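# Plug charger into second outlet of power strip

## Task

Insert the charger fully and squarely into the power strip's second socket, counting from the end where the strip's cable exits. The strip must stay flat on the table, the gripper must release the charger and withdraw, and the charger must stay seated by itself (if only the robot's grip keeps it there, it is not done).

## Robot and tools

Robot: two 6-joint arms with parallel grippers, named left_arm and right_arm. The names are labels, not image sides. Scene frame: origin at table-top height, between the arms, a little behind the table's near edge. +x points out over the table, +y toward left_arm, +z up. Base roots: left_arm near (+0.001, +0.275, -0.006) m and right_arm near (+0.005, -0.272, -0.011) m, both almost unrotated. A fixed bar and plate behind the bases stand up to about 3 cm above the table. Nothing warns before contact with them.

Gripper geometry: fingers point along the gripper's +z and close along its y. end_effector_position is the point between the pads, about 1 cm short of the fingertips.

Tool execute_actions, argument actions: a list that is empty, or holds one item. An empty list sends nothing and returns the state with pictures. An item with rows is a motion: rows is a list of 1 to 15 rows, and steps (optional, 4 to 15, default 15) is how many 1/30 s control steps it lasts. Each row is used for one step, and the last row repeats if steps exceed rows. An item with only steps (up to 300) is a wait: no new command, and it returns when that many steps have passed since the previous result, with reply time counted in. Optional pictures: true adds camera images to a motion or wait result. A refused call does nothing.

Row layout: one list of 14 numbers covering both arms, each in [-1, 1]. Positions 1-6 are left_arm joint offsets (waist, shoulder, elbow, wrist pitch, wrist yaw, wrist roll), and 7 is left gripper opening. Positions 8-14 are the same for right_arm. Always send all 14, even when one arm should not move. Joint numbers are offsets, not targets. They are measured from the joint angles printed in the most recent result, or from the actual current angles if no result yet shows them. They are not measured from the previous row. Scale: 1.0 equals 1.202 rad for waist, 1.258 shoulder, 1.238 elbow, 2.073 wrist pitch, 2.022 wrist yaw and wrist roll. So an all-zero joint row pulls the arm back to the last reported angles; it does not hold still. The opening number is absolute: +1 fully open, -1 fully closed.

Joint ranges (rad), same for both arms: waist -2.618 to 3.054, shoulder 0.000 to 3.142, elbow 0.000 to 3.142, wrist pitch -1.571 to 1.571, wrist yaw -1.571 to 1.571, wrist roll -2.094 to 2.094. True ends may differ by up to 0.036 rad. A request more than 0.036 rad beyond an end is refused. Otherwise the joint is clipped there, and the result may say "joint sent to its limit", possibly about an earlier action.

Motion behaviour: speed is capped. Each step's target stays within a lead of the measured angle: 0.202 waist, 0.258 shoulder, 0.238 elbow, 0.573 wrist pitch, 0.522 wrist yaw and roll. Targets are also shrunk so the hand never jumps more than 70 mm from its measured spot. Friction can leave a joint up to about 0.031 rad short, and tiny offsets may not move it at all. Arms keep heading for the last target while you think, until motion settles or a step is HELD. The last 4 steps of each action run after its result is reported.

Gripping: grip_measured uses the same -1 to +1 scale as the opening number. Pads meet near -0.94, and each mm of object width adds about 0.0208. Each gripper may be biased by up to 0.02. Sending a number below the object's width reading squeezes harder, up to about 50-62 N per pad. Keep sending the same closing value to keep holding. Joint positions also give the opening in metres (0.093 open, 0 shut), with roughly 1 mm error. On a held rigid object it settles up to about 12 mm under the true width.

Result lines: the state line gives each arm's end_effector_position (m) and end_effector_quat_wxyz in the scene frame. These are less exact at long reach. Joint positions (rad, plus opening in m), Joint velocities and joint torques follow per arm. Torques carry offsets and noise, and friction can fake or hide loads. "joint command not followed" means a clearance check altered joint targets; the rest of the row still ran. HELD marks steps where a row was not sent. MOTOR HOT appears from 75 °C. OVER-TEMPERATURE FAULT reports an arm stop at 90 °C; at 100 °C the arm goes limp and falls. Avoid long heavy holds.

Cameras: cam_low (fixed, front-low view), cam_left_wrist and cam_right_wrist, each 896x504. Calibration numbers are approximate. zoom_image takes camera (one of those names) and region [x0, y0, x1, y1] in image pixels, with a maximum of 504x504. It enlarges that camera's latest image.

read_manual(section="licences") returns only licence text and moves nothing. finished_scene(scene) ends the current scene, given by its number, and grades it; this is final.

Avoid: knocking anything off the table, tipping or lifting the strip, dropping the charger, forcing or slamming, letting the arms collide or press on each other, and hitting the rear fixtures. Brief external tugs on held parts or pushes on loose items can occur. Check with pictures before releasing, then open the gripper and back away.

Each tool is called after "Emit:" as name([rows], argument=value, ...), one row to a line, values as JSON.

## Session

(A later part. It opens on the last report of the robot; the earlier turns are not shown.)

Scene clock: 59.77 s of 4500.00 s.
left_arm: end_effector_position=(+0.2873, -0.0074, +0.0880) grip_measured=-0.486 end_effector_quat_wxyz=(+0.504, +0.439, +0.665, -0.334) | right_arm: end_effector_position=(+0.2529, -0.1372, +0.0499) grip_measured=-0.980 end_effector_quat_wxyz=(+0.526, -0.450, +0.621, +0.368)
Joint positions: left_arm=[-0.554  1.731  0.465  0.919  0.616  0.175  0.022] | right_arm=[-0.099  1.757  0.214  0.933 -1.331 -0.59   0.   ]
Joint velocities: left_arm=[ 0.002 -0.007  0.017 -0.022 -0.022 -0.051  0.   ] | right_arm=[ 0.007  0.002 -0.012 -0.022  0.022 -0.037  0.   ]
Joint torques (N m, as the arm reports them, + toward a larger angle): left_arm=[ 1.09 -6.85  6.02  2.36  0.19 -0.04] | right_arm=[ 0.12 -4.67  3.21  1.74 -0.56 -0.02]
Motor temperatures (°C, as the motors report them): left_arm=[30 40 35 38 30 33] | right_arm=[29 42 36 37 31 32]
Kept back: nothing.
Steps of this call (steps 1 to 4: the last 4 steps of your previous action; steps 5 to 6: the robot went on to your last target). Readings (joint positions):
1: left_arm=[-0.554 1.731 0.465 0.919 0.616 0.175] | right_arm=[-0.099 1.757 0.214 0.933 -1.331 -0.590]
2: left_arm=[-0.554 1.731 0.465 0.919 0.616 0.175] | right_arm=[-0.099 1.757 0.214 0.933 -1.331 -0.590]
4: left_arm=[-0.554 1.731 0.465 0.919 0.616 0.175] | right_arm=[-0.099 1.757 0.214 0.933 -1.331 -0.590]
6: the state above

Emit:
execute_actions([
  {"rows": [[0.012,0,0,0.01,0,0,-0.65,0,0,0,0,0,0,-1],[0.014,0,0,0.01,0,0,-0.65,0,0,0,0,0,0,-1],[0.0155,0,0,0.01,0,0,-0.65,0,0,0,0,0,0,-1],[0.0165,0,0,0.01,0,0,-0.65,0,0,0,0,0,0,-1],[0.0165,0,0,0.01,0,0,-0.65,0,0,0,0,0,0,-1],[0.0165,0,0,0.01,0,0,-0.65,0,0,0,0,0,0,-1],[0.014,0,0,0.01,0,0,-0.65,0,0,0,0,0,0,-1]], "steps": 12},
])

Emit:
execute_actions([
  {"steps": 6},
])

Scene clock: 60.23 s of 4500.00 s.
left_arm: end_effector_position=(+0.2891, -0.0057, +0.0881) grip_measured=-0.486 end_effector_quat_wxyz=(+0.505, +0.437, +0.666, -0.332) | right_arm: end_effector_position=(+0.2529, -0.1372, +0.0499) grip_measured=-0.980 end_effector_quat_wxyz=(+0.526, -0.450, +0.621, +0.368)
Joint positions: left_arm=[-0.548  1.731  0.465  0.919  0.616  0.175  0.022] | right_arm=[-0.099  1.757  0.214  0.933 -1.331 -0.59   0.   ]
Joint velocities: left_arm=[-0.017 -0.012 -0.007 -0.051 -0.051 -0.022  0.001] | right_arm=[ 0.017  0.002 -0.017 -0.007 -0.051  0.007  0.   ]
Joint torques (N m, as the arm reports them, + toward a larger angle): left_arm=[ 0.82 -6.84  6.12  2.35  0.19 -0.04] | right_arm=[ 0.13 -4.65  3.24  1.74 -0.56 -0.03]
Motor temperatures (°C, as the motors report them): left_arm=[30 40 35 38 30 33] | right_arm=[29 42 36 37 31 32]
Steps of this call (steps 1 to 6: the robot went on to your last target; steps 7 to 14: the first 8 steps of this action). Readings (joint positions):
7: left_arm=[-0.554 1.731 0.465 0.919 0.616 0.175] | right_arm=[-0.099 1.757 0.214 0.933 -1.331 -0.590]
8: left_arm=[-0.554 1.731 0.465 0.919 0.616 0.175] | right_arm=[-0.099 1.757 0.214 0.933 -1.331 -0.590]
10: left_arm=[-0.552 1.731 0.465 0.919 0.616 0.175] | right_arm=[-0.099 1.757 0.214 0.933 -1.331 -0.590]
14: the state above

Scene clock: 60.43 s of 4500.00 s.
left_arm: end_effector_position=(+0.2891, -0.0057, +0.0881) grip_measured=-0.486 end_effector_quat_wxyz=(+0.505, +0.437, +0.666, -0.332) | right_arm: end_effector_position=(+0.2529, -0.1372, +0.0499) grip_measured=-0.980 end_effector_quat_wxyz=(+0.526, -0.450, +0.621, +0.368)
Joint positions: left_arm=[-0.548  1.731  0.465  0.919  0.616  0.175  0.022] | right_arm=[-0.099  1.757  0.214  0.933 -1.331 -0.59   0.   ]
Joint velocities: left_arm=[-0.017  0.002 -0.002 -0.007 -0.051 -0.051 -0.001] | right_arm=[-0.007  0.007  0.002  0.022 -0.037 -0.007  0.   ]
Joint torques (N m, as the arm reports them, + toward a larger angle): left_arm=[ 0.92 -6.91  6.05  2.35  0.19 -0.04] | right_arm=[ 0.14 -4.64  3.25  1.74 -0.56 -0.03]
Motor temperatures (°C, as the motors report them): left_arm=[30 40 35 38 30 33] | right_arm=[29 42 36 37 31 32]
Kept back: nothing.
Steps of this call (steps 1 to 4: the last 4 steps of your previous action; steps 5 to 6: the robot went on to your last target). Readings (joint positions):
1: left_arm=[-0.548 1.731 0.465 0.919 0.616 0.175] | right_arm=[-0.099 1.757 0.214 0.933 -1.331 -0.590]
2: left_arm=[-0.548 1.731 0.465 0.919 0.616 0.175] | right_arm=[-0.099 1.757 0.214 0.933 -1.331 -0.590]
4: left_arm=[-0.548 1.731 0.465 0.919 0.616 0.175] | right_arm=[-0.099 1.757 0.214 0.933 -1.331 -0.590]
6: the state above

Emit:
execute_actions([
  {"rows": [[-0.003,0,0,0.01,0,0,-0.65,0,0,0,0,0,0,-1],[-0.006,0,0,0.01,0,0,-0.65,0,0,0,0,0,0,-1],[-0.008,0,0,0.01,0,0,-0.65,0,0,0,0,0,0,-1],[-0.009,0,0,0.01,0,0,-0.65,0,0,0,0,0,0,-1],[-0.0097,0,0,0.01,0,0,-0.65,0,0,0,0,0,0,-1]], "steps": 11},
])

Emit:
execute_actions([
  {"steps": 6},
], pictures=true)

Emit:
zoom_image(camera="cam_right_wrist", region=[390, 160, 490, 235])

Scene clock: 60.90 s of 4500.00 s.
left_arm: end_effector_position=(+0.2891, -0.0057, +0.0881) grip_measured=-0.486 end_effector_quat_wxyz=(+0.505, +0.437, +0.666, -0.332) | right_arm: end_effector_position=(+0.2529, -0.1372, +0.0499) grip_measured=-0.980 end_effector_quat_wxyz=(+0.526, -0.450, +0.621, +0.368)
Joint positions: left_arm=[-0.548  1.731  0.465  0.919  0.616  0.175  0.022] | right_arm=[-0.099  1.757  0.214  0.933 -1.331 -0.59   0.   ]
Joint velocities: left_arm=[-0.007 -0.007 -0.007  0.066 -0.051  0.037  0.   ] | right_arm=[-0.017 -0.002 -0.002 -0.037 -0.066  0.022  0.   ]
Joint torques (N m, as the arm reports them, + toward a larger angle): left_arm=[-0.67 -6.86  5.99  2.36  0.19 -0.04] | right_arm=[ 0.16 -4.66  3.24  1.74 -0.56 -0.02]
Motor temperatures (°C, as the motors report them): left_arm=[30 40 35 38 30 33] | right_arm=[29 42 36 37 31 32]
Steps of this call (steps 1 to 7: the robot went on to your last target; steps 8 to 14: the first 7 steps of this action). Readings (joint positions):
8: left_arm=[-0.548 1.731 0.465 0.919 0.616 0.175] | right_arm=[-0.099 1.757 0.214 0.933 -1.331 -0.590]
9: left_arm=[-0.548 1.731 0.465 0.919 0.616 0.175] | right_arm=[-0.099 1.757 0.214 0.933 -1.331 -0.590]
11: left_arm=[-0.548 1.731 0.465 0.919 0.616 0.175] | right_arm=[-0.099 1.757 0.214 0.933 -1.331 -0.590]
14: the state above

Scene clock: 61.10 s of 4500.00 s.
left_arm: end_effector_position=(+0.2891, -0.0057, +0.0881) grip_measured=-0.486 end_effector_quat_wxyz=(+0.505, +0.437, +0.666, -0.332) | right_arm: end_effector_position=(+0.2529, -0.1372, +0.0499) grip_measured=-0.980 end_effector_quat_wxyz=(+0.526, -0.450, +0.621, +0.368)
Joint positions: left_arm=[-0.548  1.731  0.465  0.919  0.616  0.175  0.022] | right_arm=[-0.099  1.757  0.214  0.933 -1.331 -0.59   0.   ]
Joint velocities: left_arm=[ 0.002  0.002 -0.012 -0.051  0.007 -0.022 -0.   ] | right_arm=[-0.027  0.007 -0.012 -0.037 -0.022  0.022  0.   ]
Joint torques (N m, as the arm reports them, + toward a larger angle): left_arm=[-0.65 -6.86  6.02  2.36  0.18 -0.04] | right_arm=[ 0.16 -4.64  3.23  1.74 -0.56 -0.02]
Motor temperatures (°C, as the motors report them): left_arm=[30 40 35 38 30 33] | right_arm=[29 42 36 37 31 32]
Kept back: nothing.
Steps of this call (steps 1 to 4: the last 4 steps of your previous action; steps 5 to 6: the robot went on to your last target). Readings (joint positions):
1: left_arm=[-0.548 1.731 0.465 0.919 0.616 0.175] | right_arm=[-0.099 1.757 0.214 0.933 -1.331 -0.590]
2: left_arm=[-0.548 1.731 0.465 0.919 0.616 0.175] | right_arm=[-0.099 1.757 0.214 0.933 -1.331 -0.590]
4: left_arm=[-0.548 1.731 0.465 0.919 0.616 0.175] | right_arm=[-0.099 1.757 0.214 0.933 -1.331 -0.590]
6: the state above
camera_calibration (this result's frames):
cam_left_wrist: T_world_to_cam=[[-0.918877, -0.394522, 0.00415335, 0.257808], [-0.26073, 0.599296, -0.756878, 0.184941], [0.296116, -0.696561, -0.653543, 0.0534427], [0, 0, 0, 1]] pos_world=[0.269288, 0.0281025, 0.173834]
cam_right_wrist: T_world_to_cam=[[0.948249, -0.317423, 0.00811291, -0.284117], [-0.176433, -0.547963, -0.817685, 0.0486108], [0.263998, 0.773937, -0.575609, 0.147953], [0, 0, 0, 1]] pos_world=[0.238932, -0.178055, 0.127216]

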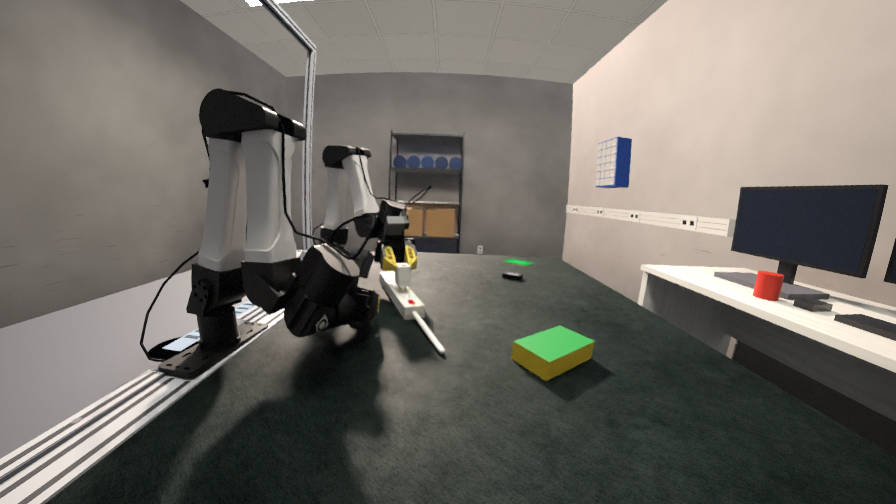

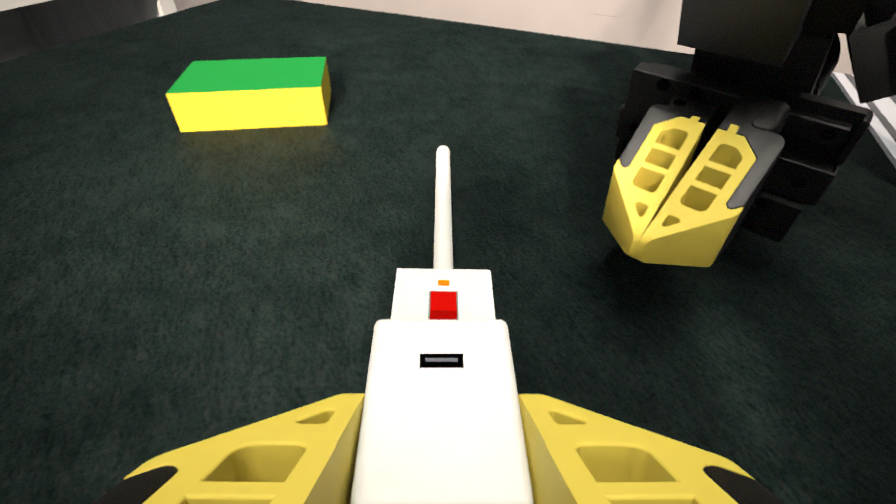

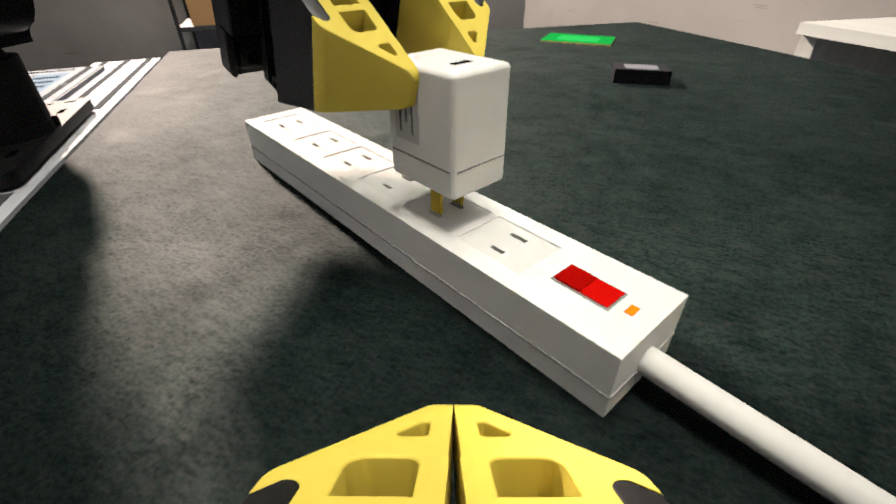

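Region (390, 160, 490, 235) of cam_right_wrist's 896x504 image, scaled by 5.040, with more detail than that image has; it fills the top 378 rows of this view, and the rest is white.

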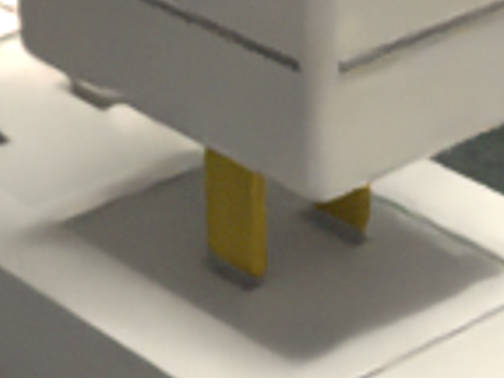

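Emit:
execute_actions([
  {"rows": [[-0.0097,0,0,0.01,0,0,-0.65,0,0,0,0,0,0,-1],[-0.0125,0,0,0.01,0,0,-0.65,0,0,0,0,0,0,-1],[-0.0125,0,0,0.01,0,0,-0.65,0,0,0,0,0,0,-1],[-0.0097,0,0,0.01,0,0,-0.65,0,0,0,0,0,0,-1]], "steps": 9},
])

Emit:
execute_actions([
  {"steps": 5},
])

Scene clock: 61.83 s of 4500.00 s.
left_arm: end_effector_position=(+0.2882, -0.0066, +0.0880) grip_measured=-0.486 end_effector_quat_wxyz=(+0.505, +0.438, +0.666, -0.333) | right_arm: end_effector_position=(+0.2529, -0.1372, +0.0499) grip_measured=-0.980 end_effector_quat_wxyz=(+0.526, -0.450, +0.621, +0.368)
Joint positions: left_arm=[-0.551  1.731  0.465  0.919  0.616  0.175  0.022] | right_arm=[-0.099  1.757  0.214  0.933 -1.331 -0.59   0.   ]
Joint velocities: left_arm=[-0.002 -0.002 -0.002 -0.066 -0.007 -0.007 -0.   ] | right_arm=[ 0.017  0.017  0.002 -0.037  0.007 -0.007  0.   ]
Joint torques (N m, as the arm reports them, + toward a larger angle): left_arm=[-0.43 -6.9   6.08  2.36  0.17 -0.04] | right_arm=[ 0.13 -4.65  3.25  1.74 -0.57 -0.03]
Motor temperatures (°C, as the motors report them): left_arm=[30 40 35 38 30 33] | right_arm=[29 42 35 37 31 32]
Steps of this call (steps 1 to 15: the robot went on to your last target; steps 16 to 17: nothing new was sent; steps 18 to 22: the first 5 steps of this action). Readings (joint positions):
18: left_arm=[-0.548 1.731 0.465 0.919 0.616 0.175] | right_arm=[-0.099 1.757 0.214 0.933 -1.331 -0.590]
19: left_arm=[-0.548 1.731 0.465 0.919 0.616 0.175] | right_arm=[-0.099 1.757 0.214 0.933 -1.331 -0.590]
21: left_arm=[-0.550 1.731 0.465 0.919 0.616 0.175] | right_arm=[-0.099 1.757 0.214 0.933 -1.331 -0.590]
22: the state above

Scene clock: 62.00 s of 4500.00 s.
left_arm: end_effector_position=(+0.2882, -0.0066, +0.0880) grip_measured=-0.486 end_effector_quat_wxyz=(+0.505, +0.438, +0.666, -0.333) | right_arm: end_effector_position=(+0.2529, -0.1372, +0.0499) grip_measured=-0.980 end_effector_quat_wxyz=(+0.526, -0.450, +0.621, +0.368)
Joint positions: left_arm=[-0.551  1.731  0.465  0.919  0.616  0.175  0.022] | right_arm=[-0.099  1.757  0.214  0.933 -1.331 -0.59   0.   ]
Joint velocities: left_arm=[-0.012 -0.007 -0.017 -0.037 -0.007 -0.066  0.001] | right_arm=[ 0.017  0.002  0.017  0.007 -0.007  0.007  0.   ]
Joint torques (N m, as the arm reports them, + toward a larger angle): left_arm=[-0.48 -6.97  6.04  2.33  0.2  -0.03] | right_arm=[ 0.13 -4.6   3.24  1.74 -0.56 -0.02]
Motor temperatures (°C, as the motors report them): left_arm=[30 40 35 38 30 33] | right_arm=[29 42 35 38 31 32]
Kept back: nothing.
Steps of this call (steps 1 to 4: the last 4 steps of your previous action; step 5: the robot went on to your last target). Readings (joint positions):
1: left_arm=[-0.551 1.731 0.465 0.919 0.616 0.175] | right_arm=[-0.099 1.757 0.214 0.933 -1.331 -0.590]
2: left_arm=[-0.551 1.731 0.465 0.919 0.616 0.175] | right_arm=[-0.099 1.757 0.214 0.933 -1.331 -0.590]
4: left_arm=[-0.551 1.731 0.465 0.919 0.616 0.175] | right_arm=[-0.099 1.757 0.214 0.933 -1.331 -0.590]
5: the state above

Emit:
execute_actions([
  {"rows": [[0,0.008,0,0.01,0,0,-0.65,0,0,0,0,0,0,-1],[0,0.013,0,0.011,0,0,-0.65,0,0,0,0,0,0,-1],[0,0.017,0,0.013,0,0,-0.65,0,0,0,0,0,0,-1],[0,0.02,0,0.015,0,0,-0.65,0,0,0,0,0,0,-1],[0,0.0215,0,0.0165,0,0,-0.65,0,0,0,0,0,0,-1],[0,0.0215,0,0.017,0,0,-0.65,0,0,0,0,0,0,-1]], "steps": 12},
])

Emit:
execute_actions([
  {"steps": 8},
], pictures=true)

Emit:
zoom_image(camera="cam_right_wrist", region=[390, 160, 490, 235])

Scene clock: 62.63 s of 4500.00 s.
left_arm: end_effector_position=(+0.2888, -0.0069, +0.0873) grip_measured=-0.486 end_effector_quat_wxyz=(+0.506, +0.438, +0.664, -0.333) | right_arm: end_effector_position=(+0.2529, -0.1372, +0.0499) grip_measured=-0.980 end_effector_quat_wxyz=(+0.526, -0.450, +0.621, +0.368)
Joint positions: left_arm=[-0.551  1.739  0.465  0.931  0.616  0.175  0.022] | right_arm=[-0.099  1.757  0.214  0.933 -1.331 -0.59   0.   ]
Joint velocities: left_arm=[ 0.012  0.007 -0.017  0.066 -0.051  0.007 -0.   ] | right_arm=[-0.002  0.002 -0.002  0.007  0.022  0.022  0.   ]
Joint torques (N m, as the arm reports them, + toward a larger angle): left_arm=[ 0.16 -5.14  5.98  2.31  0.18  0.02] | right_arm=[ 0.12 -4.62  3.28  1.74 -0.57 -0.02]
Motor temperatures (°C, as the motors report them): left_arm=[30 40 35 39 30 33] | right_arm=[29 42 35 38 31 32]
Steps of this call (steps 1 to 11: the robot went on to your last target; steps 12 to 19: the first 8 steps of this action). Readings (joint positions):
12: left_arm=[-0.551 1.731 0.465 0.919 0.616 0.175] | right_arm=[-0.099 1.757 0.214 0.933 -1.331 -0.590]
13: left_arm=[-0.551 1.731 0.465 0.919 0.616 0.175] | right_arm=[-0.099 1.757 0.214 0.933 -1.331 -0.590]
15: left_arm=[-0.551 1.732 0.465 0.920 0.616 0.175] | right_arm=[-0.099 1.757 0.214 0.933 -1.331 -0.590]
19: the state above

Scene clock: 62.90 s of 4500.00 s.
left_arm: end_effector_position=(+0.2889, -0.0070, +0.0875) grip_measured=-0.486 end_effector_quat_wxyz=(+0.507, +0.438, +0.664, -0.333) | right_arm: end_effector_position=(+0.2529, -0.1372, +0.0499) grip_measured=-0.980 end_effector_quat_wxyz=(+0.526, -0.450, +0.621, +0.368)
Joint positions: left_arm=[-0.551  1.741  0.465  0.934  0.616  0.175  0.022] | right_arm=[-0.099  1.757  0.214  0.933 -1.331 -0.59   0.   ]
Joint velocities: left_arm=[-0.002  0.002 -0.017  0.007  0.007 -0.022 -0.001] | right_arm=[-0.017  0.002 -0.002 -0.022 -0.095 -0.081  0.   ]
Joint torques (N m, as the arm reports them, + toward a larger angle): left_arm=[ 0.17 -5.47  5.93  2.37  0.18 -0.04] | right_arm=[ 0.17 -4.64  3.25  1.74 -0.57 -0.03]
Motor temperatures (°C, as the motors report them): left_arm=[30 40 35 39 30 33] | right_arm=[29 42 35 38 31 32]
Kept back: nothing.
Steps of this call (steps 1 to 4: the last 4 steps of your previous action; steps 5 to 8: the robot went on to your last target). Readings (joint positions):
1: left_arm=[-0.551 1.740 0.465 0.932 0.616 0.175] | right_arm=[-0.099 1.757 0.214 0.933 -1.331 -0.590]
2: left_arm=[-0.551 1.740 0.465 0.932 0.616 0.175] | right_arm=[-0.099 1.757 0.214 0.933 -1.331 -0.590]
4: left_arm=[-0.551 1.741 0.465 0.933 0.616 0.175] | right_arm=[-0.099 1.757 0.214 0.933 -1.331 -0.590]
8: the state above
camera_calibration (this result's frames):
cam_left_wrist: T_world_to_cam=[[-0.920125, -0.391624, 0.000933541, 0.25783], [-0.255353, 0.598143, -0.759618, 0.183901], [0.296927, -0.699182, -0.650369, 0.0516697], [0, 0, 0, 1]] pos_world=[0.268853, 0.0270999, 0.173058]
cam_right_wrist: T_world_to_cam=[[0.948249, -0.317423, 0.00811291, -0.284117], [-0.176433, -0.547963, -0.817685, 0.0486108], [0.263998, 0.773937, -0.575609, 0.147953], [0, 0, 0, 1]] pos_world=[0.238932, -0.178055, 0.127216]

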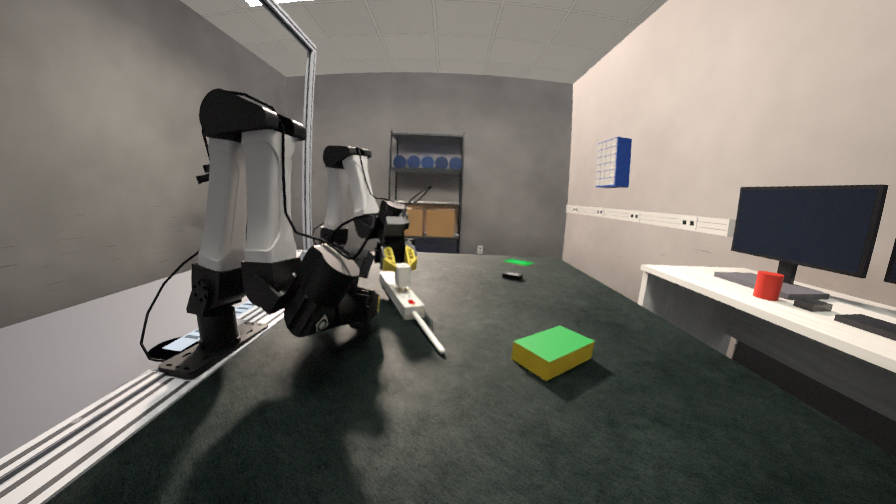

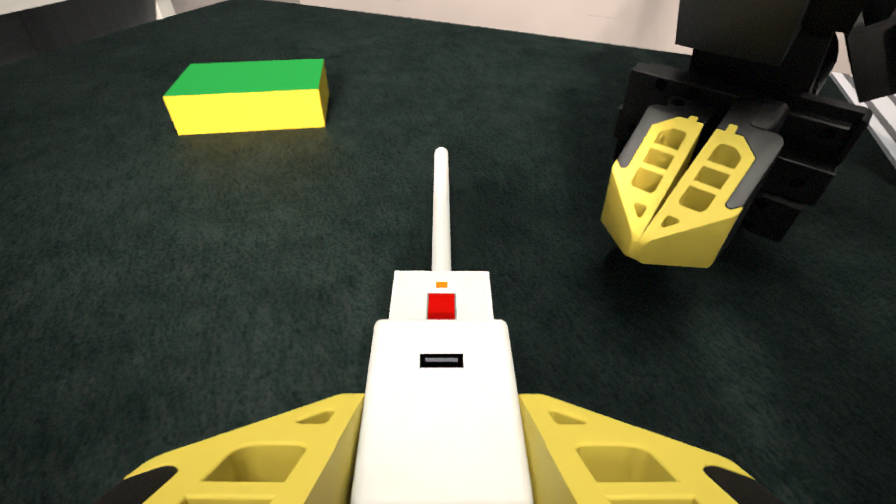

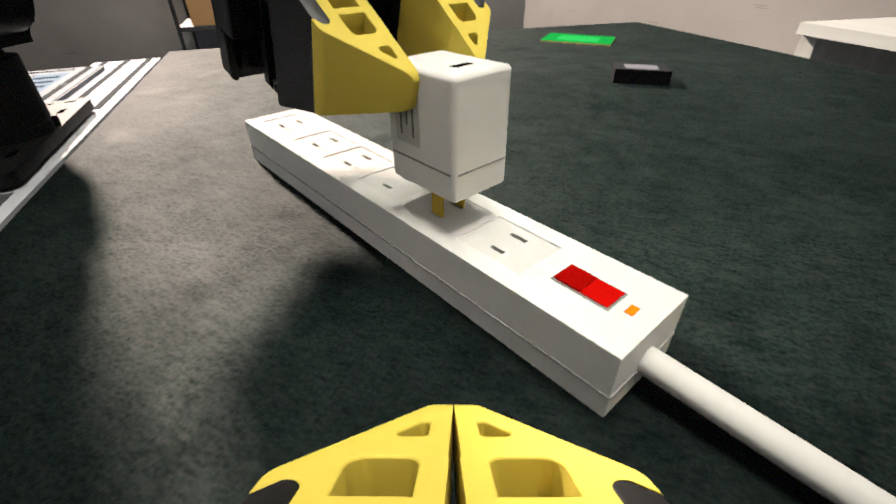

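Region (390, 160, 490, 235) of cam_right_wrist's 896x504 image, scaled by 5.040, with more detail than that image has; it fills the top 378 rows of this view, and the rest is white.

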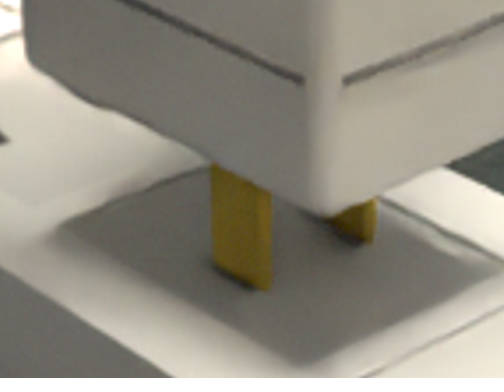

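Emit:
execute_actions([
  {"rows": [[0,-0.006,0,0.01,0,0,-0.65,0,0,0,0,0,0,-1],[0,-0.011,0,0.01,0,0,-0.65,0,0,0,0,0,0,-1],[0,-0.015,0,0.01,0,0,-0.65,0,0,0,0,0,0,-1],[0,-0.018,0,0.01,0,0,-0.65,0,0,0,0,0,0,-1],[0,-0.02,0,0.01,0,0,-0.65,0,0,0,0,0,0,-1],[0,-0.02,0,0.01,0,0,-0.65,0,0,0,0,0,0,-1],[0,-0.018,0,0.01,0,0,-0.65,0,0,0,0,0,0,-1]], "steps": 11},
])

Emit:
execute_actions([
  {"steps": 5},
])

Scene clock: 63.77 s of 4500.00 s.
left_arm: end_effector_position=(+0.2889, -0.0070, +0.0875) grip_measured=-0.486 end_effector_quat_wxyz=(+0.507, +0.438, +0.664, -0.333) | right_arm: end_effector_position=(+0.2529, -0.1372, +0.0499) grip_measured=-0.980 end_effector_quat_wxyz=(+0.526, -0.450, +0.621, +0.368)
Joint positions: left_arm=[-0.551  1.741  0.465  0.934  0.616  0.175  0.022] | right_arm=[-0.099  1.757  0.214  0.933 -1.331 -0.59   0.   ]
Joint velocities: left_arm=[ 0.007  0.022 -0.002  0.007 -0.051 -0.007  0.002] | right_arm=[ 0.002  0.002 -0.012 -0.051  0.007 -0.037  0.   ]
Joint torques (N m, as the arm reports them, + toward a larger angle): left_arm=[ 0.13 -8.81  5.97  2.36  0.19 -0.02] | right_arm=[ 0.12 -4.64  3.24  1.74 -0.56 -0.03]
Motor temperatures (°C, as the motors report them): left_arm=[30 40 35 39 30 33] | right_arm=[29 42 35 38 31 32]
Steps of this call (steps 1 to 15: the robot went on to your last target; steps 16 to 19: nothing new was sent; steps 20 to 26: the first 7 steps of this action). Readings (joint positions):
20: left_arm=[-0.551 1.741 0.465 0.934 0.616 0.175] | right_arm=[-0.099 1.757 0.214 0.933 -1.331 -0.590]
21: left_arm=[-0.551 1.741 0.465 0.934 0.616 0.175] | right_arm=[-0.099 1.757 0.214 0.933 -1.331 -0.590]
23: left_arm=[-0.551 1.741 0.465 0.934 0.616 0.175] | right_arm=[-0.099 1.757 0.214 0.933 -1.331 -0.590]
26: the state above

Scene clock: 63.93 s of 4500.00 s.
left_arm: end_effector_position=(+0.2889, -0.0070, +0.0875) grip_measured=-0.486 end_effector_quat_wxyz=(+0.507, +0.438, +0.664, -0.333) | right_arm: end_effector_position=(+0.2529, -0.1372, +0.0499) grip_measured=-0.980 end_effector_quat_wxyz=(+0.526, -0.450, +0.621, +0.368)
Joint positions: left_arm=[-0.551  1.741  0.465  0.934  0.616  0.175  0.022] | right_arm=[-0.099  1.757  0.214  0.933 -1.331 -0.59   0.   ]
Joint velocities: left_arm=[-0.002  0.022 -0.007  0.037 -0.037  0.066  0.   ] | right_arm=[-0.002 -0.012  0.007  0.037  0.037 -0.051  0.   ]
Joint torques (N m, as the arm reports them, + toward a larger angle): left_arm=[ 0.16 -8.81  5.96  2.35  0.17 -0.04] | right_arm=[ 0.11 -4.64  3.25  1.74 -0.55 -0.04]
Motor temperatures (°C, as the motors report them): left_arm=[30 40 35 39 30 33] | right_arm=[29 42 35 38 31 32]
Kept back: nothing.
Steps of this call (steps 1 to 4: the last 4 steps of your previous action; step 5: the robot went on to your last target). Readings (joint positions):
1: left_arm=[-0.551 1.741 0.465 0.934 0.616 0.175] | right_arm=[-0.099 1.757 0.214 0.933 -1.331 -0.590]
2: left_arm=[-0.551 1.741 0.465 0.934 0.616 0.175] | right_arm=[-0.099 1.757 0.214 0.933 -1.331 -0.590]
4: left_arm=[-0.551 1.741 0.465 0.934 0.616 0.175] | right_arm=[-0.099 1.757 0.214 0.933 -1.331 -0.590]
5: the state above

Emit:
execute_actions([
  {"rows": [[0,-0.019,0,0.01,0,0,-0.65,0,0,0,0,0,0,-1],[0,-0.022,0,0.01,0,0,-0.65,0,0,0,0,0,0,-1],[0,-0.0245,0,0.01,0,0,-0.65,0,0,0,0,0,0,-1],[0,-0.0245,0,0.01,0,0,-0.65,0,0,0,0,0,0,-1],[0,-0.019,0,0.01,0,0,-0.65,0,0,0,0,0,0,-1]], "steps": 10},
])

Emit:
execute_actions([
  {"steps": 5},
])

Scene clock: 64.33 s of 4500.00 s.
left_arm: end_effector_position=(+0.2890, -0.0071, +0.0894) grip_measured=-0.486 end_effector_quat_wxyz=(+0.509, +0.438, +0.662, -0.333) | right_arm: end_effector_position=(+0.2529, -0.1372, +0.0499) grip_measured=-0.980 end_effector_quat_wxyz=(+0.526, -0.450, +0.621, +0.368)
Joint positions: left_arm=[-0.551  1.736  0.465  0.934  0.616  0.175  0.022] | right_arm=[-0.099  1.757  0.214  0.933 -1.331 -0.59   0.   ]
Joint velocities: left_arm=[-0.007 -0.002  0.012 -0.022 -0.066  0.007  0.   ] | right_arm=[ 0.002 -0.002  0.027 -0.022  0.022 -0.007  0.   ]
Joint torques (N m, as the arm reports them, + toward a larger angle): left_arm=[-0.1  -8.44  5.86  2.34  0.17 -0.03] | right_arm=[ 0.13 -4.63  3.23  1.74 -0.57 -0.02]
Motor temperatures (°C, as the motors report them): left_arm=[30 40 35 39 30 33] | right_arm=[29 42 35 38 31 32]
Steps of this call (steps 1 to 6: the robot went on to your last target; steps 7 to 12: the first 6 steps of this action). Readings (joint positions):
7: left_arm=[-0.551 1.741 0.465 0.934 0.616 0.175] | right_arm=[-0.099 1.757 0.214 0.933 -1.331 -0.590]
8: left_arm=[-0.551 1.741 0.465 0.934 0.616 0.175] | right_arm=[-0.099 1.757 0.214 0.933 -1.331 -0.590]
10: left_arm=[-0.551 1.738 0.465 0.934 0.616 0.175] | right_arm=[-0.099 1.757 0.214 0.933 -1.331 -0.590]
12: the state above

Scene clock: 64.50 s of 4500.00 s.
left_arm: end_effector_position=(+0.2890, -0.0071, +0.0894) grip_measured=-0.486 end_effector_quat_wxyz=(+0.509, +0.438, +0.662, -0.333) | right_arm: end_effector_position=(+0.2529, -0.1372, +0.0499) grip_measured=-0.980 end_effector_quat_wxyz=(+0.526, -0.450, +0.621, +0.368)
Joint positions: left_arm=[-0.551  1.736  0.465  0.934  0.616  0.175  0.022] | right_arm=[-0.099  1.757  0.214  0.933 -1.331 -0.59   0.   ]
Joint velocities: left_arm=[-0.007  0.012  0.002 -0.037  0.007  0.051  0.   ] | right_arm=[-0.012 -0.002  0.007  0.022  0.007  0.066  0.   ]
Joint torques (N m, as the arm reports them, + toward a larger angle): left_arm=[ 0.16 -8.32  5.99  2.3   0.18 -0.04] | right_arm=[ 0.16 -4.62  3.26  1.74 -0.56 -0.03]
Motor temperatures (°C, as the motors report them): left_arm=[30 40 35 39 30 33] | right_arm=[29 42 35 38 31 32]
Kept back: nothing.
Steps of this call (steps 1 to 4: the last 4 steps of your previous action; step 5: the robot went on to your last target). Readings (joint positions):
1: left_arm=[-0.551 1.736 0.465 0.934 0.616 0.175] | right_arm=[-0.099 1.757 0.214 0.933 -1.331 -0.590]
2: left_arm=[-0.551 1.736 0.465 0.934 0.616 0.175] | right_arm=[-0.099 1.757 0.214 0.933 -1.331 -0.590]
4: left_arm=[-0.551 1.736 0.465 0.934 0.616 0.175] | right_arm=[-0.099 1.757 0.214 0.933 -1.331 -0.590]
5: the state above

Emit:
execute_actions([
  {"rows": [[0,0,0,0.004,0,0,-0.65,0,0,0,0,0,0,-1],[0,0,0,0.001,0,0,-0.65,0,0,0,0,0,0,-1],[0,0,0,-0.001,0,0,-0.65,0,0,0,0,0,0,-1],[0,0,0,-0.003,0,0,-0.65,0,0,0,0,0,0,-1]], "steps": 12},
])

Emit:
execute_actions([
  {"steps": 8},
], pictures=true)

Emit:
zoom_image(camera="cam_right_wrist", region=[390, 160, 490, 235])

Scene clock: 65.03 s of 4500.00 s.
left_arm: end_effector_position=(+0.2885, -0.0067, +0.0875) grip_measured=-0.486 end_effector_quat_wxyz=(+0.505, +0.438, +0.665, -0.333) | right_arm: end_effector_position=(+0.2529, -0.1372, +0.0499) grip_measured=-0.980 end_effector_quat_wxyz=(+0.526, -0.450, +0.621, +0.368)
Joint positions: left_arm=[-0.551  1.736  0.465  0.924  0.616  0.175  0.022] | right_arm=[-0.099  1.757  0.214  0.933 -1.331 -0.59   0.   ]
Joint velocities: left_arm=[-0.017 -0.002 -0.002 -0.037 -0.007 -0.007  0.001] | right_arm=[-0.022  0.002 -0.007 -0.022 -0.037 -0.095  0.   ]
Joint torques (N m, as the arm reports them, + toward a larger angle): left_arm=[ 0.36 -6.78  6.12  2.24  0.13 -0.04] | right_arm=[ 0.13 -4.66  3.24  1.74 -0.56 -0.02]
Motor temperatures (°C, as the motors report them): left_arm=[30 40 35 39 30 33] | right_arm=[29 42 35 38 31 32]
Steps of this call (steps 1 to 8: the robot went on to your last target; steps 9 to 16: the first 8 steps of this action). Readings (joint positions):
9: left_arm=[-0.551 1.736 0.465 0.934 0.616 0.175] | right_arm=[-0.099 1.757 0.214 0.933 -1.331 -0.590]
10: left_arm=[-0.551 1.736 0.465 0.933 0.616 0.175] | right_arm=[-0.099 1.757 0.214 0.933 -1.331 -0.590]
12: left_arm=[-0.551 1.736 0.465 0.930 0.616 0.175] | right_arm=[-0.099 1.757 0.214 0.933 -1.331 -0.590]
16: the state above

Scene clock: 65.30 s of 4500.00 s.
left_arm: end_effector_position=(+0.2885, -0.0067, +0.0875) grip_measured=-0.486 end_effector_quat_wxyz=(+0.505, +0.438, +0.665, -0.333) | right_arm: end_effector_position=(+0.2529, -0.1372, +0.0499) grip_measured=-0.980 end_effector_quat_wxyz=(+0.526, -0.450, +0.621, +0.368)
Joint positions: left_arm=[-0.551  1.736  0.465  0.924  0.616  0.175  0.022] | right_arm=[-0.099  1.757  0.214  0.933 -1.331 -0.59   0.   ]
Joint velocities: left_arm=[-0.002 -0.007 -0.007 -0.037  0.007 -0.022  0.002] | right_arm=[-0.017 -0.017 -0.012  0.037  0.037 -0.037  0.   ]
Joint torques (N m, as the arm reports them, + toward a larger angle): left_arm=[ 0.16 -6.93  5.98  2.18  0.17 -0.03] | right_arm=[ 0.12 -4.63  3.27  1.74 -0.56 -0.02]
Motor temperatures (°C, as the motors report them): left_arm=[30 40 35 39 30 33] | right_arm=[29 42 35 38 31 32]
Kept back: nothing.
Steps of this call (steps 1 to 4: the last 4 steps of your previous action; steps 5 to 8: the robot went on to your last target). Readings (joint positions):
1: left_arm=[-0.551 1.736 0.465 0.924 0.616 0.175] | right_arm=[-0.099 1.757 0.214 0.933 -1.331 -0.590]
2: left_arm=[-0.551 1.736 0.465 0.924 0.616 0.175] | right_arm=[-0.099 1.757 0.214 0.933 -1.331 -0.590]
4: left_arm=[-0.551 1.736 0.465 0.924 0.616 0.175] | right_arm=[-0.099 1.757 0.214 0.933 -1.331 -0.590]
8: the state above
camera_calibration (this result's frames):
cam_left_wrist: T_world_to_cam=[[-0.920088, -0.391697, 0.00344133, 0.257291], [-0.258147, 0.599727, -0.757422, 0.184264], [0.294616, -0.697783, -0.652917, 0.0528897], [0, 0, 0, 1]] pos_world=[0.268715, 0.0271772, 0.173213]
cam_right_wrist: T_world_to_cam=[[0.948249, -0.317423, 0.00811291, -0.284117], [-0.176433, -0.547963, -0.817685, 0.0486108], [0.263998, 0.773937, -0.575609, 0.147953], [0, 0, 0, 1]] pos_world=[0.238932, -0.178055, 0.127216]

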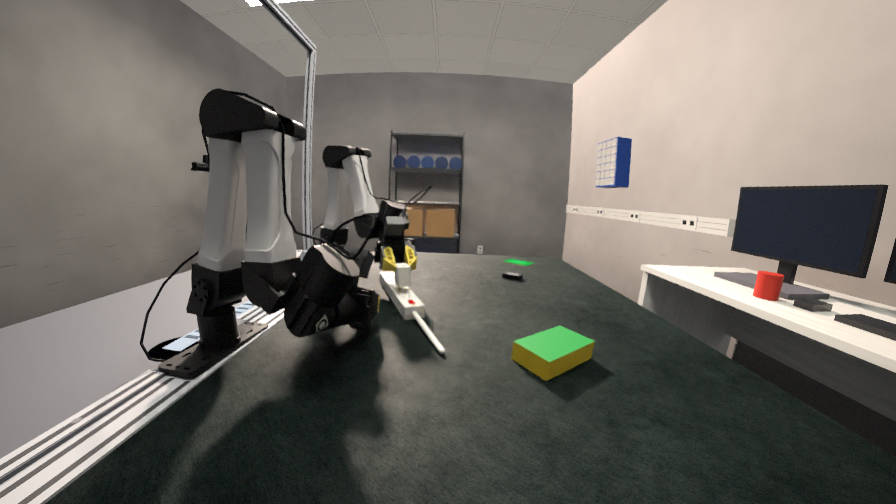

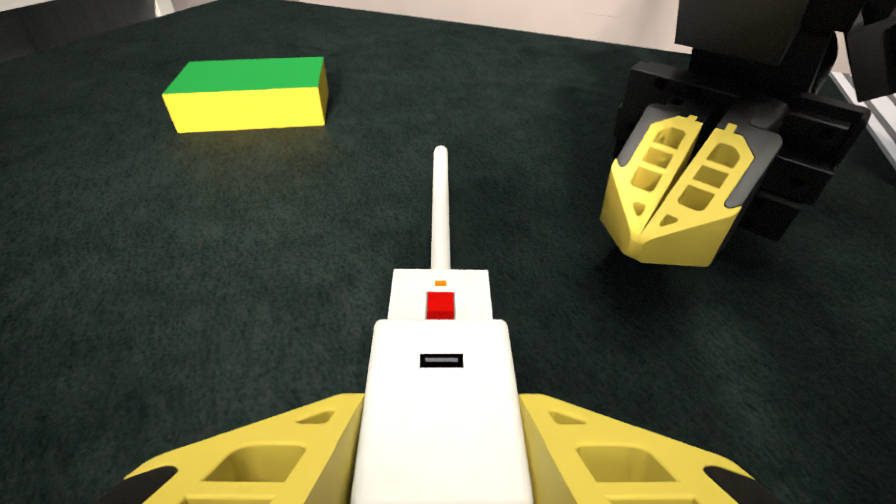

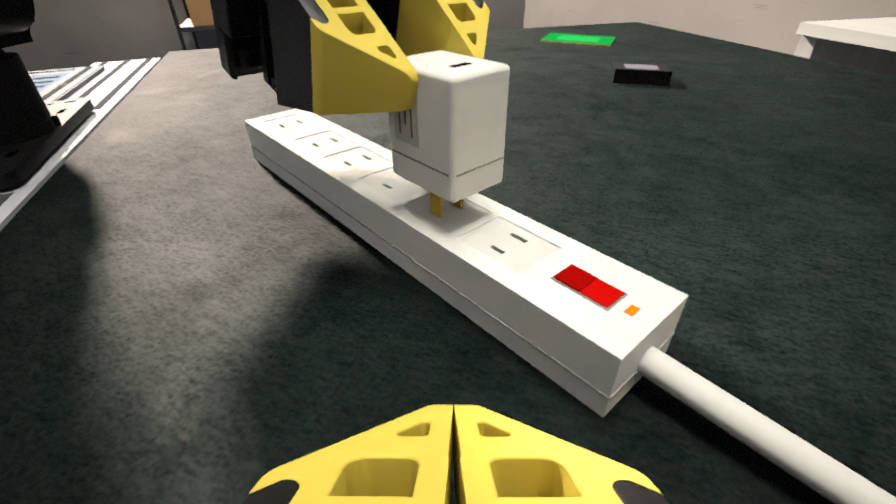

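Region (390, 160, 490, 235) of cam_right_wrist's 896x504 image, scaled by 5.040, with more detail than that image has; it fills the top 378 rows of this view, and the rest is white.

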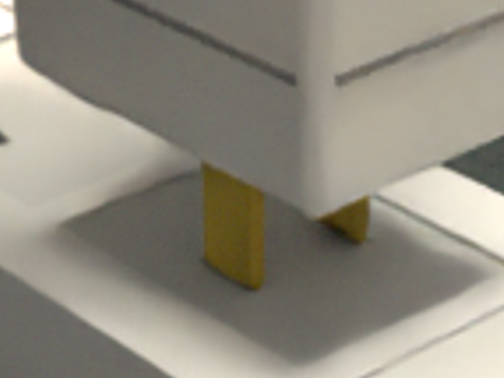

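Emit:
execute_actions([
  {"rows": [[0,0,0,-0.002,0,0,-0.65,0,0,0,0,0,0,-1],[0,0,0,-0.004,0,0,-0.65,0,0,0,0,0,0,-1],[0,0,0,-0.006,0,0,-0.65,0,0,0,0,0,0,-1],[0,0,0,-0.008,0,0,-0.65,0,0,0,0,0,0,-1],[0,0,0,-0.008,0,0,-0.65,0,0,0,0,0,0,-1],[0,0,0,-0.008,-0.003,0,-0.65,0,0,0,0,0,0,-1],[0,0,0,-0.008,-0.005,0,-0.65,0,0,0,0,0,0,-1],[0,0,0,-0.008,-0.007,0,-0.65,0,0,0,0,0,0,-1],[0,0,0,-0.008,-0.008,0,-0.65,0,0,0,0,0,0,-1]], "steps": 14},
])

Emit:
execute_actions([
  {"steps": 6},
])

Scene clock: 66.10 s of 4500.00 s.
left_arm: end_effector_position=(+0.2884, -0.0067, +0.0872) grip_measured=-0.486 end_effector_quat_wxyz=(+0.505, +0.438, +0.666, -0.333) | right_arm: end_effector_position=(+0.2529, -0.1372, +0.0499) grip_measured=-0.980 end_effector_quat_wxyz=(+0.526, -0.450, +0.621, +0.368)
Joint positions: left_arm=[-0.551  1.736  0.465  0.923  0.616  0.175  0.022] | right_arm=[-0.099  1.757  0.214  0.933 -1.331 -0.59   0.   ]
Joint velocities: left_arm=[-0.012  0.012  0.007 -0.037 -0.022 -0.051  0.001] | right_arm=[-0.007 -0.007 -0.002  0.007  0.022 -0.007  0.   ]
Joint torques (N m, as the arm reports them, + toward a larger angle): left_arm=[ 0.18 -6.93  5.96  1.99  0.06 -0.03] | right_arm=[ 0.14 -4.63  3.25  1.74 -0.56 -0.03]
Motor temperatures (°C, as the motors report them): left_arm=[30 40 35 39 30 33] | right_arm=[29 42 35 38 31 32]
Steps of this call (steps 1 to 14: the robot went on to your last target; steps 15 to 24: the first 10 steps of this action). Readings (joint positions):
15: left_arm=[-0.551 1.736 0.465 0.924 0.616 0.175] | right_arm=[-0.099 1.757 0.214 0.933 -1.331 -0.590]
16: left_arm=[-0.551 1.736 0.465 0.924 0.616 0.175] | right_arm=[-0.099 1.757 0.214 0.933 -1.331 -0.590]
18: left_arm=[-0.551 1.736 0.465 0.923 0.616 0.175] | right_arm=[-0.099 1.757 0.214 0.933 -1.331 -0.590]
22: left_arm=[-0.551 1.736 0.465 0.923 0.616 0.175] | right_arm=[-0.099 1.757 0.214 0.933 -1.331 -0.590]
24: the state above

Scene clock: 66.30 s of 4500.00 s.
left_arm: end_effector_position=(+0.2884, -0.0067, +0.0872) grip_measured=-0.486 end_effector_quat_wxyz=(+0.505, +0.438, +0.666, -0.333) | right_arm: end_effector_position=(+0.2529, -0.1372, +0.0499) grip_measured=-0.980 end_effector_quat_wxyz=(+0.526, -0.450, +0.621, +0.368)
Joint positions: left_arm=[-0.551  1.736  0.465  0.923  0.616  0.175  0.022] | right_arm=[-0.099  1.757  0.214  0.933 -1.331 -0.59   0.   ]
Joint velocities: left_arm=[-0.007 -0.017  0.002 -0.022  0.007  0.037 -0.   ] | right_arm=[ 0.002 -0.002  0.007 -0.007 -0.022  0.022  0.   ]
Joint torques (N m, as the arm reports them, + toward a larger angle): left_arm=[ 0.15 -6.92  5.96  1.98  0.03 -0.04] | right_arm=[ 0.15 -4.69  3.23  1.74 -0.55 -0.03]
Motor temperatures (°C, as the motors report them): left_arm=[30 40 35 39 30 33] | right_arm=[29 42 35 38 31 32]
Kept back: nothing.
Steps of this call (steps 1 to 4: the last 4 steps of your previous action; steps 5 to 6: the robot went on to your last target). Readings (joint positions):
1: left_arm=[-0.551 1.736 0.465 0.923 0.616 0.175] | right_arm=[-0.099 1.757 0.214 0.933 -1.331 -0.590]
2: left_arm=[-0.551 1.736 0.465 0.923 0.616 0.175] | right_arm=[-0.099 1.757 0.214 0.933 -1.331 -0.590]
4: left_arm=[-0.551 1.736 0.465 0.923 0.616 0.175] | right_arm=[-0.099 1.757 0.214 0.933 -1.331 -0.590]
6: the state above

Emit:
execute_actions([
  {"rows": [[0,0,0,-0.004,-0.008,0,-0.65,0,0,0,0,0,0,-1],[0,0,0,-0.004,-0.009,0,-0.65,0,0,0,0,0,0,-1],[0,0,0,-0.004,-0.01,0,-0.65,0,0,0,0,0,0,-1],[0,0,0,-0.004,-0.011,0,-0.65,0,0,0,0,0,0,-1],[0,0,0,-0.004,-0.012,0,-0.65,0,0,0,0,0,0,-1],[0,0,0,-0.004,-0.0127,0,-0.65,0,0,0,0,0,0,-1],[0,0,0,-0.004,-0.0134,0,-0.65,0,0,0,0,0,0,-1],[0,0,0,-0.004,-0.014,0,-0.65,0,0,0,0,0,0,-1]], "steps": 12},
])

Emit:
execute_actions([
  {"steps": 6},
])

Scene clock: 66.80 s of 4500.00 s.
left_arm: end_effector_position=(+0.2886, -0.0066, +0.0872) grip_measured=-0.486 end_effector_quat_wxyz=(+0.505, +0.437, +0.666, -0.332) | right_arm: end_effector_position=(+0.2529, -0.1372, +0.0499) grip_measured=-0.980 end_effector_quat_wxyz=(+0.526, -0.450, +0.621, +0.368)
Joint positions: left_arm=[-0.551  1.736  0.465  0.923  0.614  0.175  0.022] | right_arm=[-0.099  1.757  0.214  0.933 -1.331 -0.59   0.   ]
Joint velocities: left_arm=[ 0.017  0.007 -0.007  0.007  0.037  0.007 -0.   ] | right_arm=[-0.002 -0.002  0.002 -0.066 -0.051 -0.007  0.   ]
Joint torques (N m, as the arm reports them, + toward a larger angle): left_arm=[ 0.19 -6.9   5.96  2.04 -0.08 -0.06] | right_arm=[ 0.12 -4.66  3.27  1.74 -0.56 -0.03]
Motor temperatures (°C, as the motors report them): left_arm=[30 40 35 39 30 33] | right_arm=[29 42 35 38 31 32]
Steps of this call (steps 1 to 7: the robot went on to your last target; steps 8 to 15: the first 8 steps of this action). Readings (joint positions):
8: left_arm=[-0.551 1.736 0.465 0.923 0.616 0.175] | right_arm=[-0.099 1.757 0.214 0.933 -1.331 -0.590]
9: left_arm=[-0.551 1.736 0.465 0.923 0.615 0.175] | right_arm=[-0.099 1.757 0.214 0.933 -1.331 -0.590]
11: left_arm=[-0.551 1.736 0.465 0.923 0.615 0.175] | right_arm=[-0.099 1.757 0.214 0.933 -1.331 -0.590]
15: the state above

Scene clock: 67.00 s of 4500.00 s.
left_arm: end_effector_position=(+0.2888, -0.0065, +0.0872) grip_measured=-0.486 end_effector_quat_wxyz=(+0.505, +0.437, +0.666, -0.332) | right_arm: end_effector_position=(+0.2529, -0.1372, +0.0499) grip_measured=-0.980 end_effector_quat_wxyz=(+0.526, -0.450, +0.621, +0.368)
Joint positions: left_arm=[-0.551  1.736  0.465  0.923  0.613  0.175  0.022] | right_arm=[-0.099  1.757  0.214  0.933 -1.331 -0.59   0.   ]
Joint velocities: left_arm=[-0.012 -0.007  0.002 -0.007  0.007  0.051 -0.001] | right_arm=[ 0.007  0.002 -0.007 -0.051 -0.007  0.007  0.   ]
Joint torques (N m, as the arm reports them, + toward a larger angle): left_arm=[ 0.15 -6.91  5.98  2.07 -0.03 -0.02] | right_arm=[ 0.15 -4.67  3.25  1.74 -0.56 -0.03]
Motor temperatures (°C, as the motors report them): left_arm=[30 40 35 39 30 33] | right_arm=[29 42 35 38 31 32]
Kept back: nothing.
Steps of this call (steps 1 to 4: the last 4 steps of your previous action; steps 5 to 6: the robot went on to your last target). Readings (joint positions):
1: left_arm=[-0.551 1.736 0.465 0.923 0.614 0.175] | right_arm=[-0.099 1.757 0.214 0.933 -1.331 -0.590]
2: left_arm=[-0.551 1.736 0.465 0.923 0.613 0.175] | right_arm=[-0.099 1.757 0.214 0.933 -1.331 -0.590]
4: left_arm=[-0.551 1.736 0.465 0.923 0.613 0.175] | right_arm=[-0.099 1.757 0.214 0.933 -1.331 -0.590]
6: the state above

Emit:
execute_actions(actions=[])

Emit:
zoom_image(camera="cam_right_wrist", region=[410, 180, 480, 230])

Scene clock: 67.07 s of 4500.00 s.
left_arm: end_effector_position=(+0.2888, -0.0065, +0.0872) grip_measured=-0.486 end_effector_quat_wxyz=(+0.505, +0.437, +0.666, -0.332) | right_arm: end_effector_position=(+0.2529, -0.1372, +0.0499) grip_measured=-0.980 end_effector_quat_wxyz=(+0.526, -0.450, +0.621, +0.368)
Joint positions: left_arm=[-0.551  1.736  0.465  0.923  0.613  0.175  0.022] | right_arm=[-0.099  1.757  0.214  0.933 -1.331 -0.59   0.   ]
Joint velocities: left_arm=[ 0.002 -0.017  0.002 -0.037  0.022 -0.037  0.   ] | right_arm=[-0.012 -0.002  0.002  0.022 -0.022 -0.022  0.   ]
Joint torques (N m, as the arm reports them, + toward a larger angle): left_arm=[ 0.14 -6.9   5.98  2.06 -0.04 -0.04] | right_arm=[ 0.14 -4.63  3.23  1.74 -0.55 -0.03]
Motor temperatures (°C, as the motors report them): left_arm=[30 40 35 39 30 33] | right_arm=[29 42 35 38 31 32]
Kept back: nothing.
Steps of this call (steps 1 to 2: the robot went on to your last target). Readings (joint positions):
1: left_arm=[-0.551 1.736 0.465 0.923 0.613 0.175] | right_arm=[-0.099 1.757 0.214 0.933 -1.331 -0.590]
2: the state above
camera_calibration (this result's frames):
cam_left_wrist: T_world_to_cam=[[-0.919083, -0.394049, 0.00341948, 0.257388], [-0.260075, 0.600037, -0.756516, 0.184457], [0.296053, -0.69619, -0.653966, 0.0524443], [0, 0, 0, 1]] pos_world=[0.269008, 0.0272537, 0.172962]
cam_right_wrist: T_world_to_cam=[[0.948249, -0.317423, 0.00811291, -0.284117], [-0.176433, -0.547963, -0.817685, 0.0486108], [0.263998, 0.773937, -0.575609, 0.147953], [0, 0, 0, 1]] pos_world=[0.238932, -0.178055, 0.127216]

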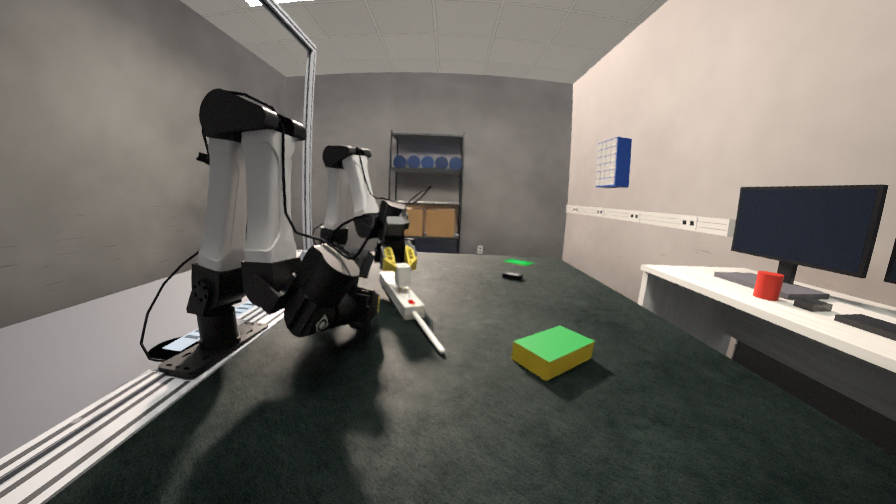

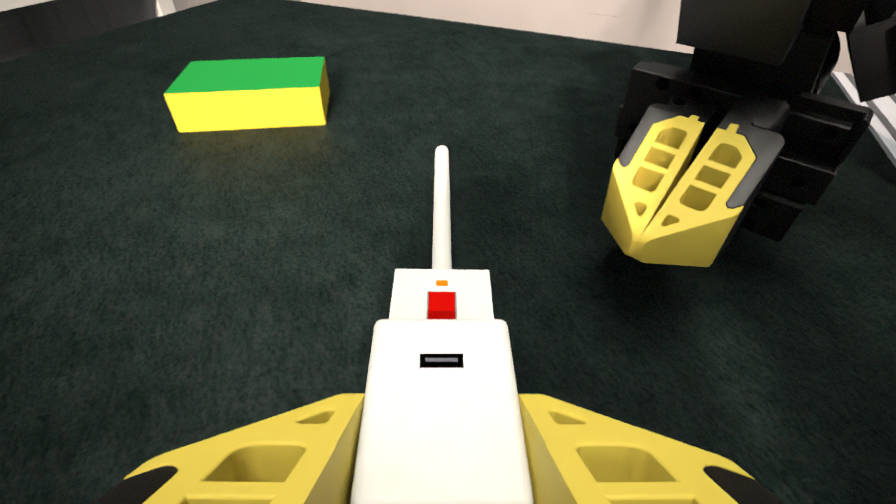

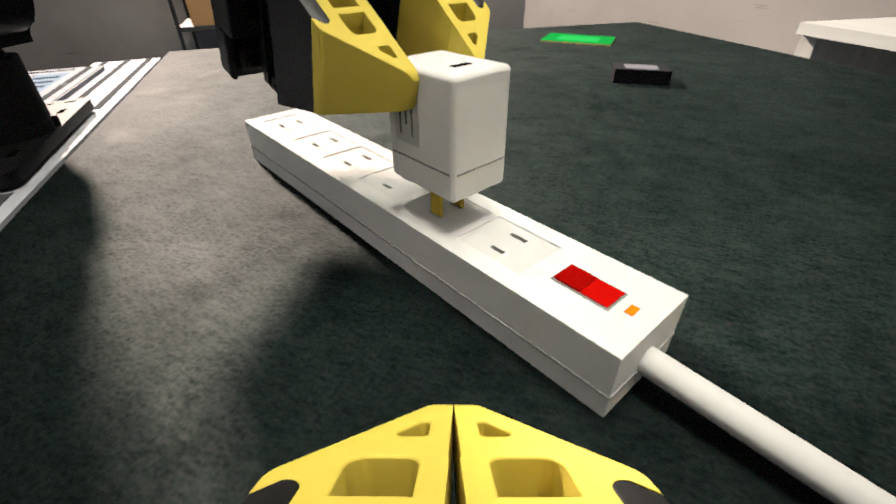

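Region (410, 180, 480, 230) of cam_right_wrist's 896x504 image, scaled by 7.200, with more detail than that image has; it fills the top 360 rows of this view, and the rest is white.

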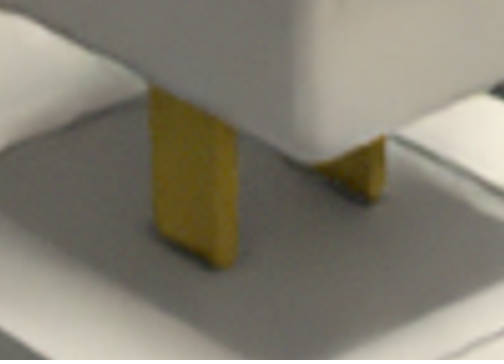

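Emit:
execute_actions([
  {"rows": [[0,-0.01,0,0.01,-0.006,0,-0.65,0,0,0,0,0,0,-1],[0,-0.017,0,0.01,-0.006,0,-0.65,0,0,0,0,0,0,-1],[0,-0.021,0,0.01,-0.006,0,-0.65,0,0,0,0,0,0,-1],[0,-0.0245,0,0.01,-0.007,0,-0.65,0,0,0,0,0,0,-1],[0,-0.0245,0,0.01,-0.008,0,-0.65,0,0,0,0,0,0,-1],[0,-0.019,0,0.01,-0.0085,0,-0.65,0,0,0,0,0,0,-1]], "steps": 11},
])

Emit:
execute_actions([
  {"steps": 6},
])

Scene clock: 67.67 s of 4500.00 s.
left_arm: end_effector_position=(+0.2894, -0.0064, +0.0892) grip_measured=-0.486 end_effector_quat_wxyz=(+0.508, +0.437, +0.665, -0.331) | right_arm: end_effector_position=(+0.2529, -0.1372, +0.0499) grip_measured=-0.980 end_effector_quat_wxyz=(+0.526, -0.450, +0.621, +0.368)
Joint positions: left_arm=[-0.551  1.731  0.465  0.925  0.61   0.175  0.022] | right_arm=[-0.099  1.757  0.214  0.933 -1.331 -0.59   0.   ]
Joint velocities: left_arm=[ 0.007 -0.017 -0.012 -0.095 -0.051 -0.051 -0.   ] | right_arm=[ 0.002  0.017 -0.012 -0.037 -0.007  0.022  0.   ]
Joint torques (N m, as the arm reports them, + toward a larger angle): left_arm=[ 0.23 -8.37  6.13  2.38  0.04 -0.03] | right_arm=[ 0.13 -4.64  3.21  1.75 -0.56 -0.03]
Motor temperatures (°C, as the motors report them): left_arm=[30 40 35 39 30 33] | right_arm=[29 42 35 38 31 32]
Steps of this call (steps 1 to 11: the robot went on to your last target; steps 12 to 18: the first 7 steps of this action). Readings (joint positions):
12: left_arm=[-0.551 1.736 0.465 0.924 0.613 0.175] | right_arm=[-0.099 1.757 0.214 0.933 -1.331 -0.590]
13: left_arm=[-0.551 1.736 0.465 0.924 0.613 0.175] | right_arm=[-0.099 1.757 0.214 0.933 -1.331 -0.590]
15: left_arm=[-0.551 1.735 0.465 0.924 0.613 0.175] | right_arm=[-0.099 1.757 0.214 0.933 -1.331 -0.590]
18: the state above

Scene clock: 67.87 s of 4500.00 s.
left_arm: end_effector_position=(+0.2898, -0.0062, +0.0892) grip_measured=-0.486 end_effector_quat_wxyz=(+0.509, +0.436, +0.665, -0.330) | right_arm: end_effector_position=(+0.2529, -0.1372, +0.0499) grip_measured=-0.980 end_effector_quat_wxyz=(+0.526, -0.450, +0.621, +0.368)
Joint positions: left_arm=[-0.551  1.731  0.465  0.925  0.607  0.175  0.022] | right_arm=[-0.099  1.757  0.214  0.933 -1.331 -0.59   0.   ]
Joint velocities: left_arm=[-0.002  0.007 -0.002  0.037  0.037 -0.022  0.   ] | right_arm=[-0.002  0.002 -0.012 -0.037 -0.095  0.081  0.   ]
Joint torques (N m, as the arm reports them, + toward a larger angle): left_arm=[ 0.14 -8.37  5.98  2.35  0.02 -0.03] | right_arm=[ 0.12 -4.63  3.28  1.74 -0.56 -0.03]
Motor temperatures (°C, as the motors report them): left_arm=[30 40 35 39 30 33] | right_arm=[29 42 35 38 31 32]
Kept back: nothing.
Steps of this call (steps 1 to 4: the last 4 steps of your previous action; steps 5 to 6: the robot went on to your last target). Readings (joint positions):
1: left_arm=[-0.551 1.731 0.465 0.925 0.610 0.175] | right_arm=[-0.099 1.757 0.214 0.933 -1.331 -0.590]
2: left_arm=[-0.551 1.731 0.465 0.925 0.609 0.175] | right_arm=[-0.099 1.757 0.214 0.933 -1.331 -0.590]
4: left_arm=[-0.551 1.731 0.465 0.925 0.608 0.175] | right_arm=[-0.099 1.757 0.214 0.933 -1.331 -0.590]
6: the state above


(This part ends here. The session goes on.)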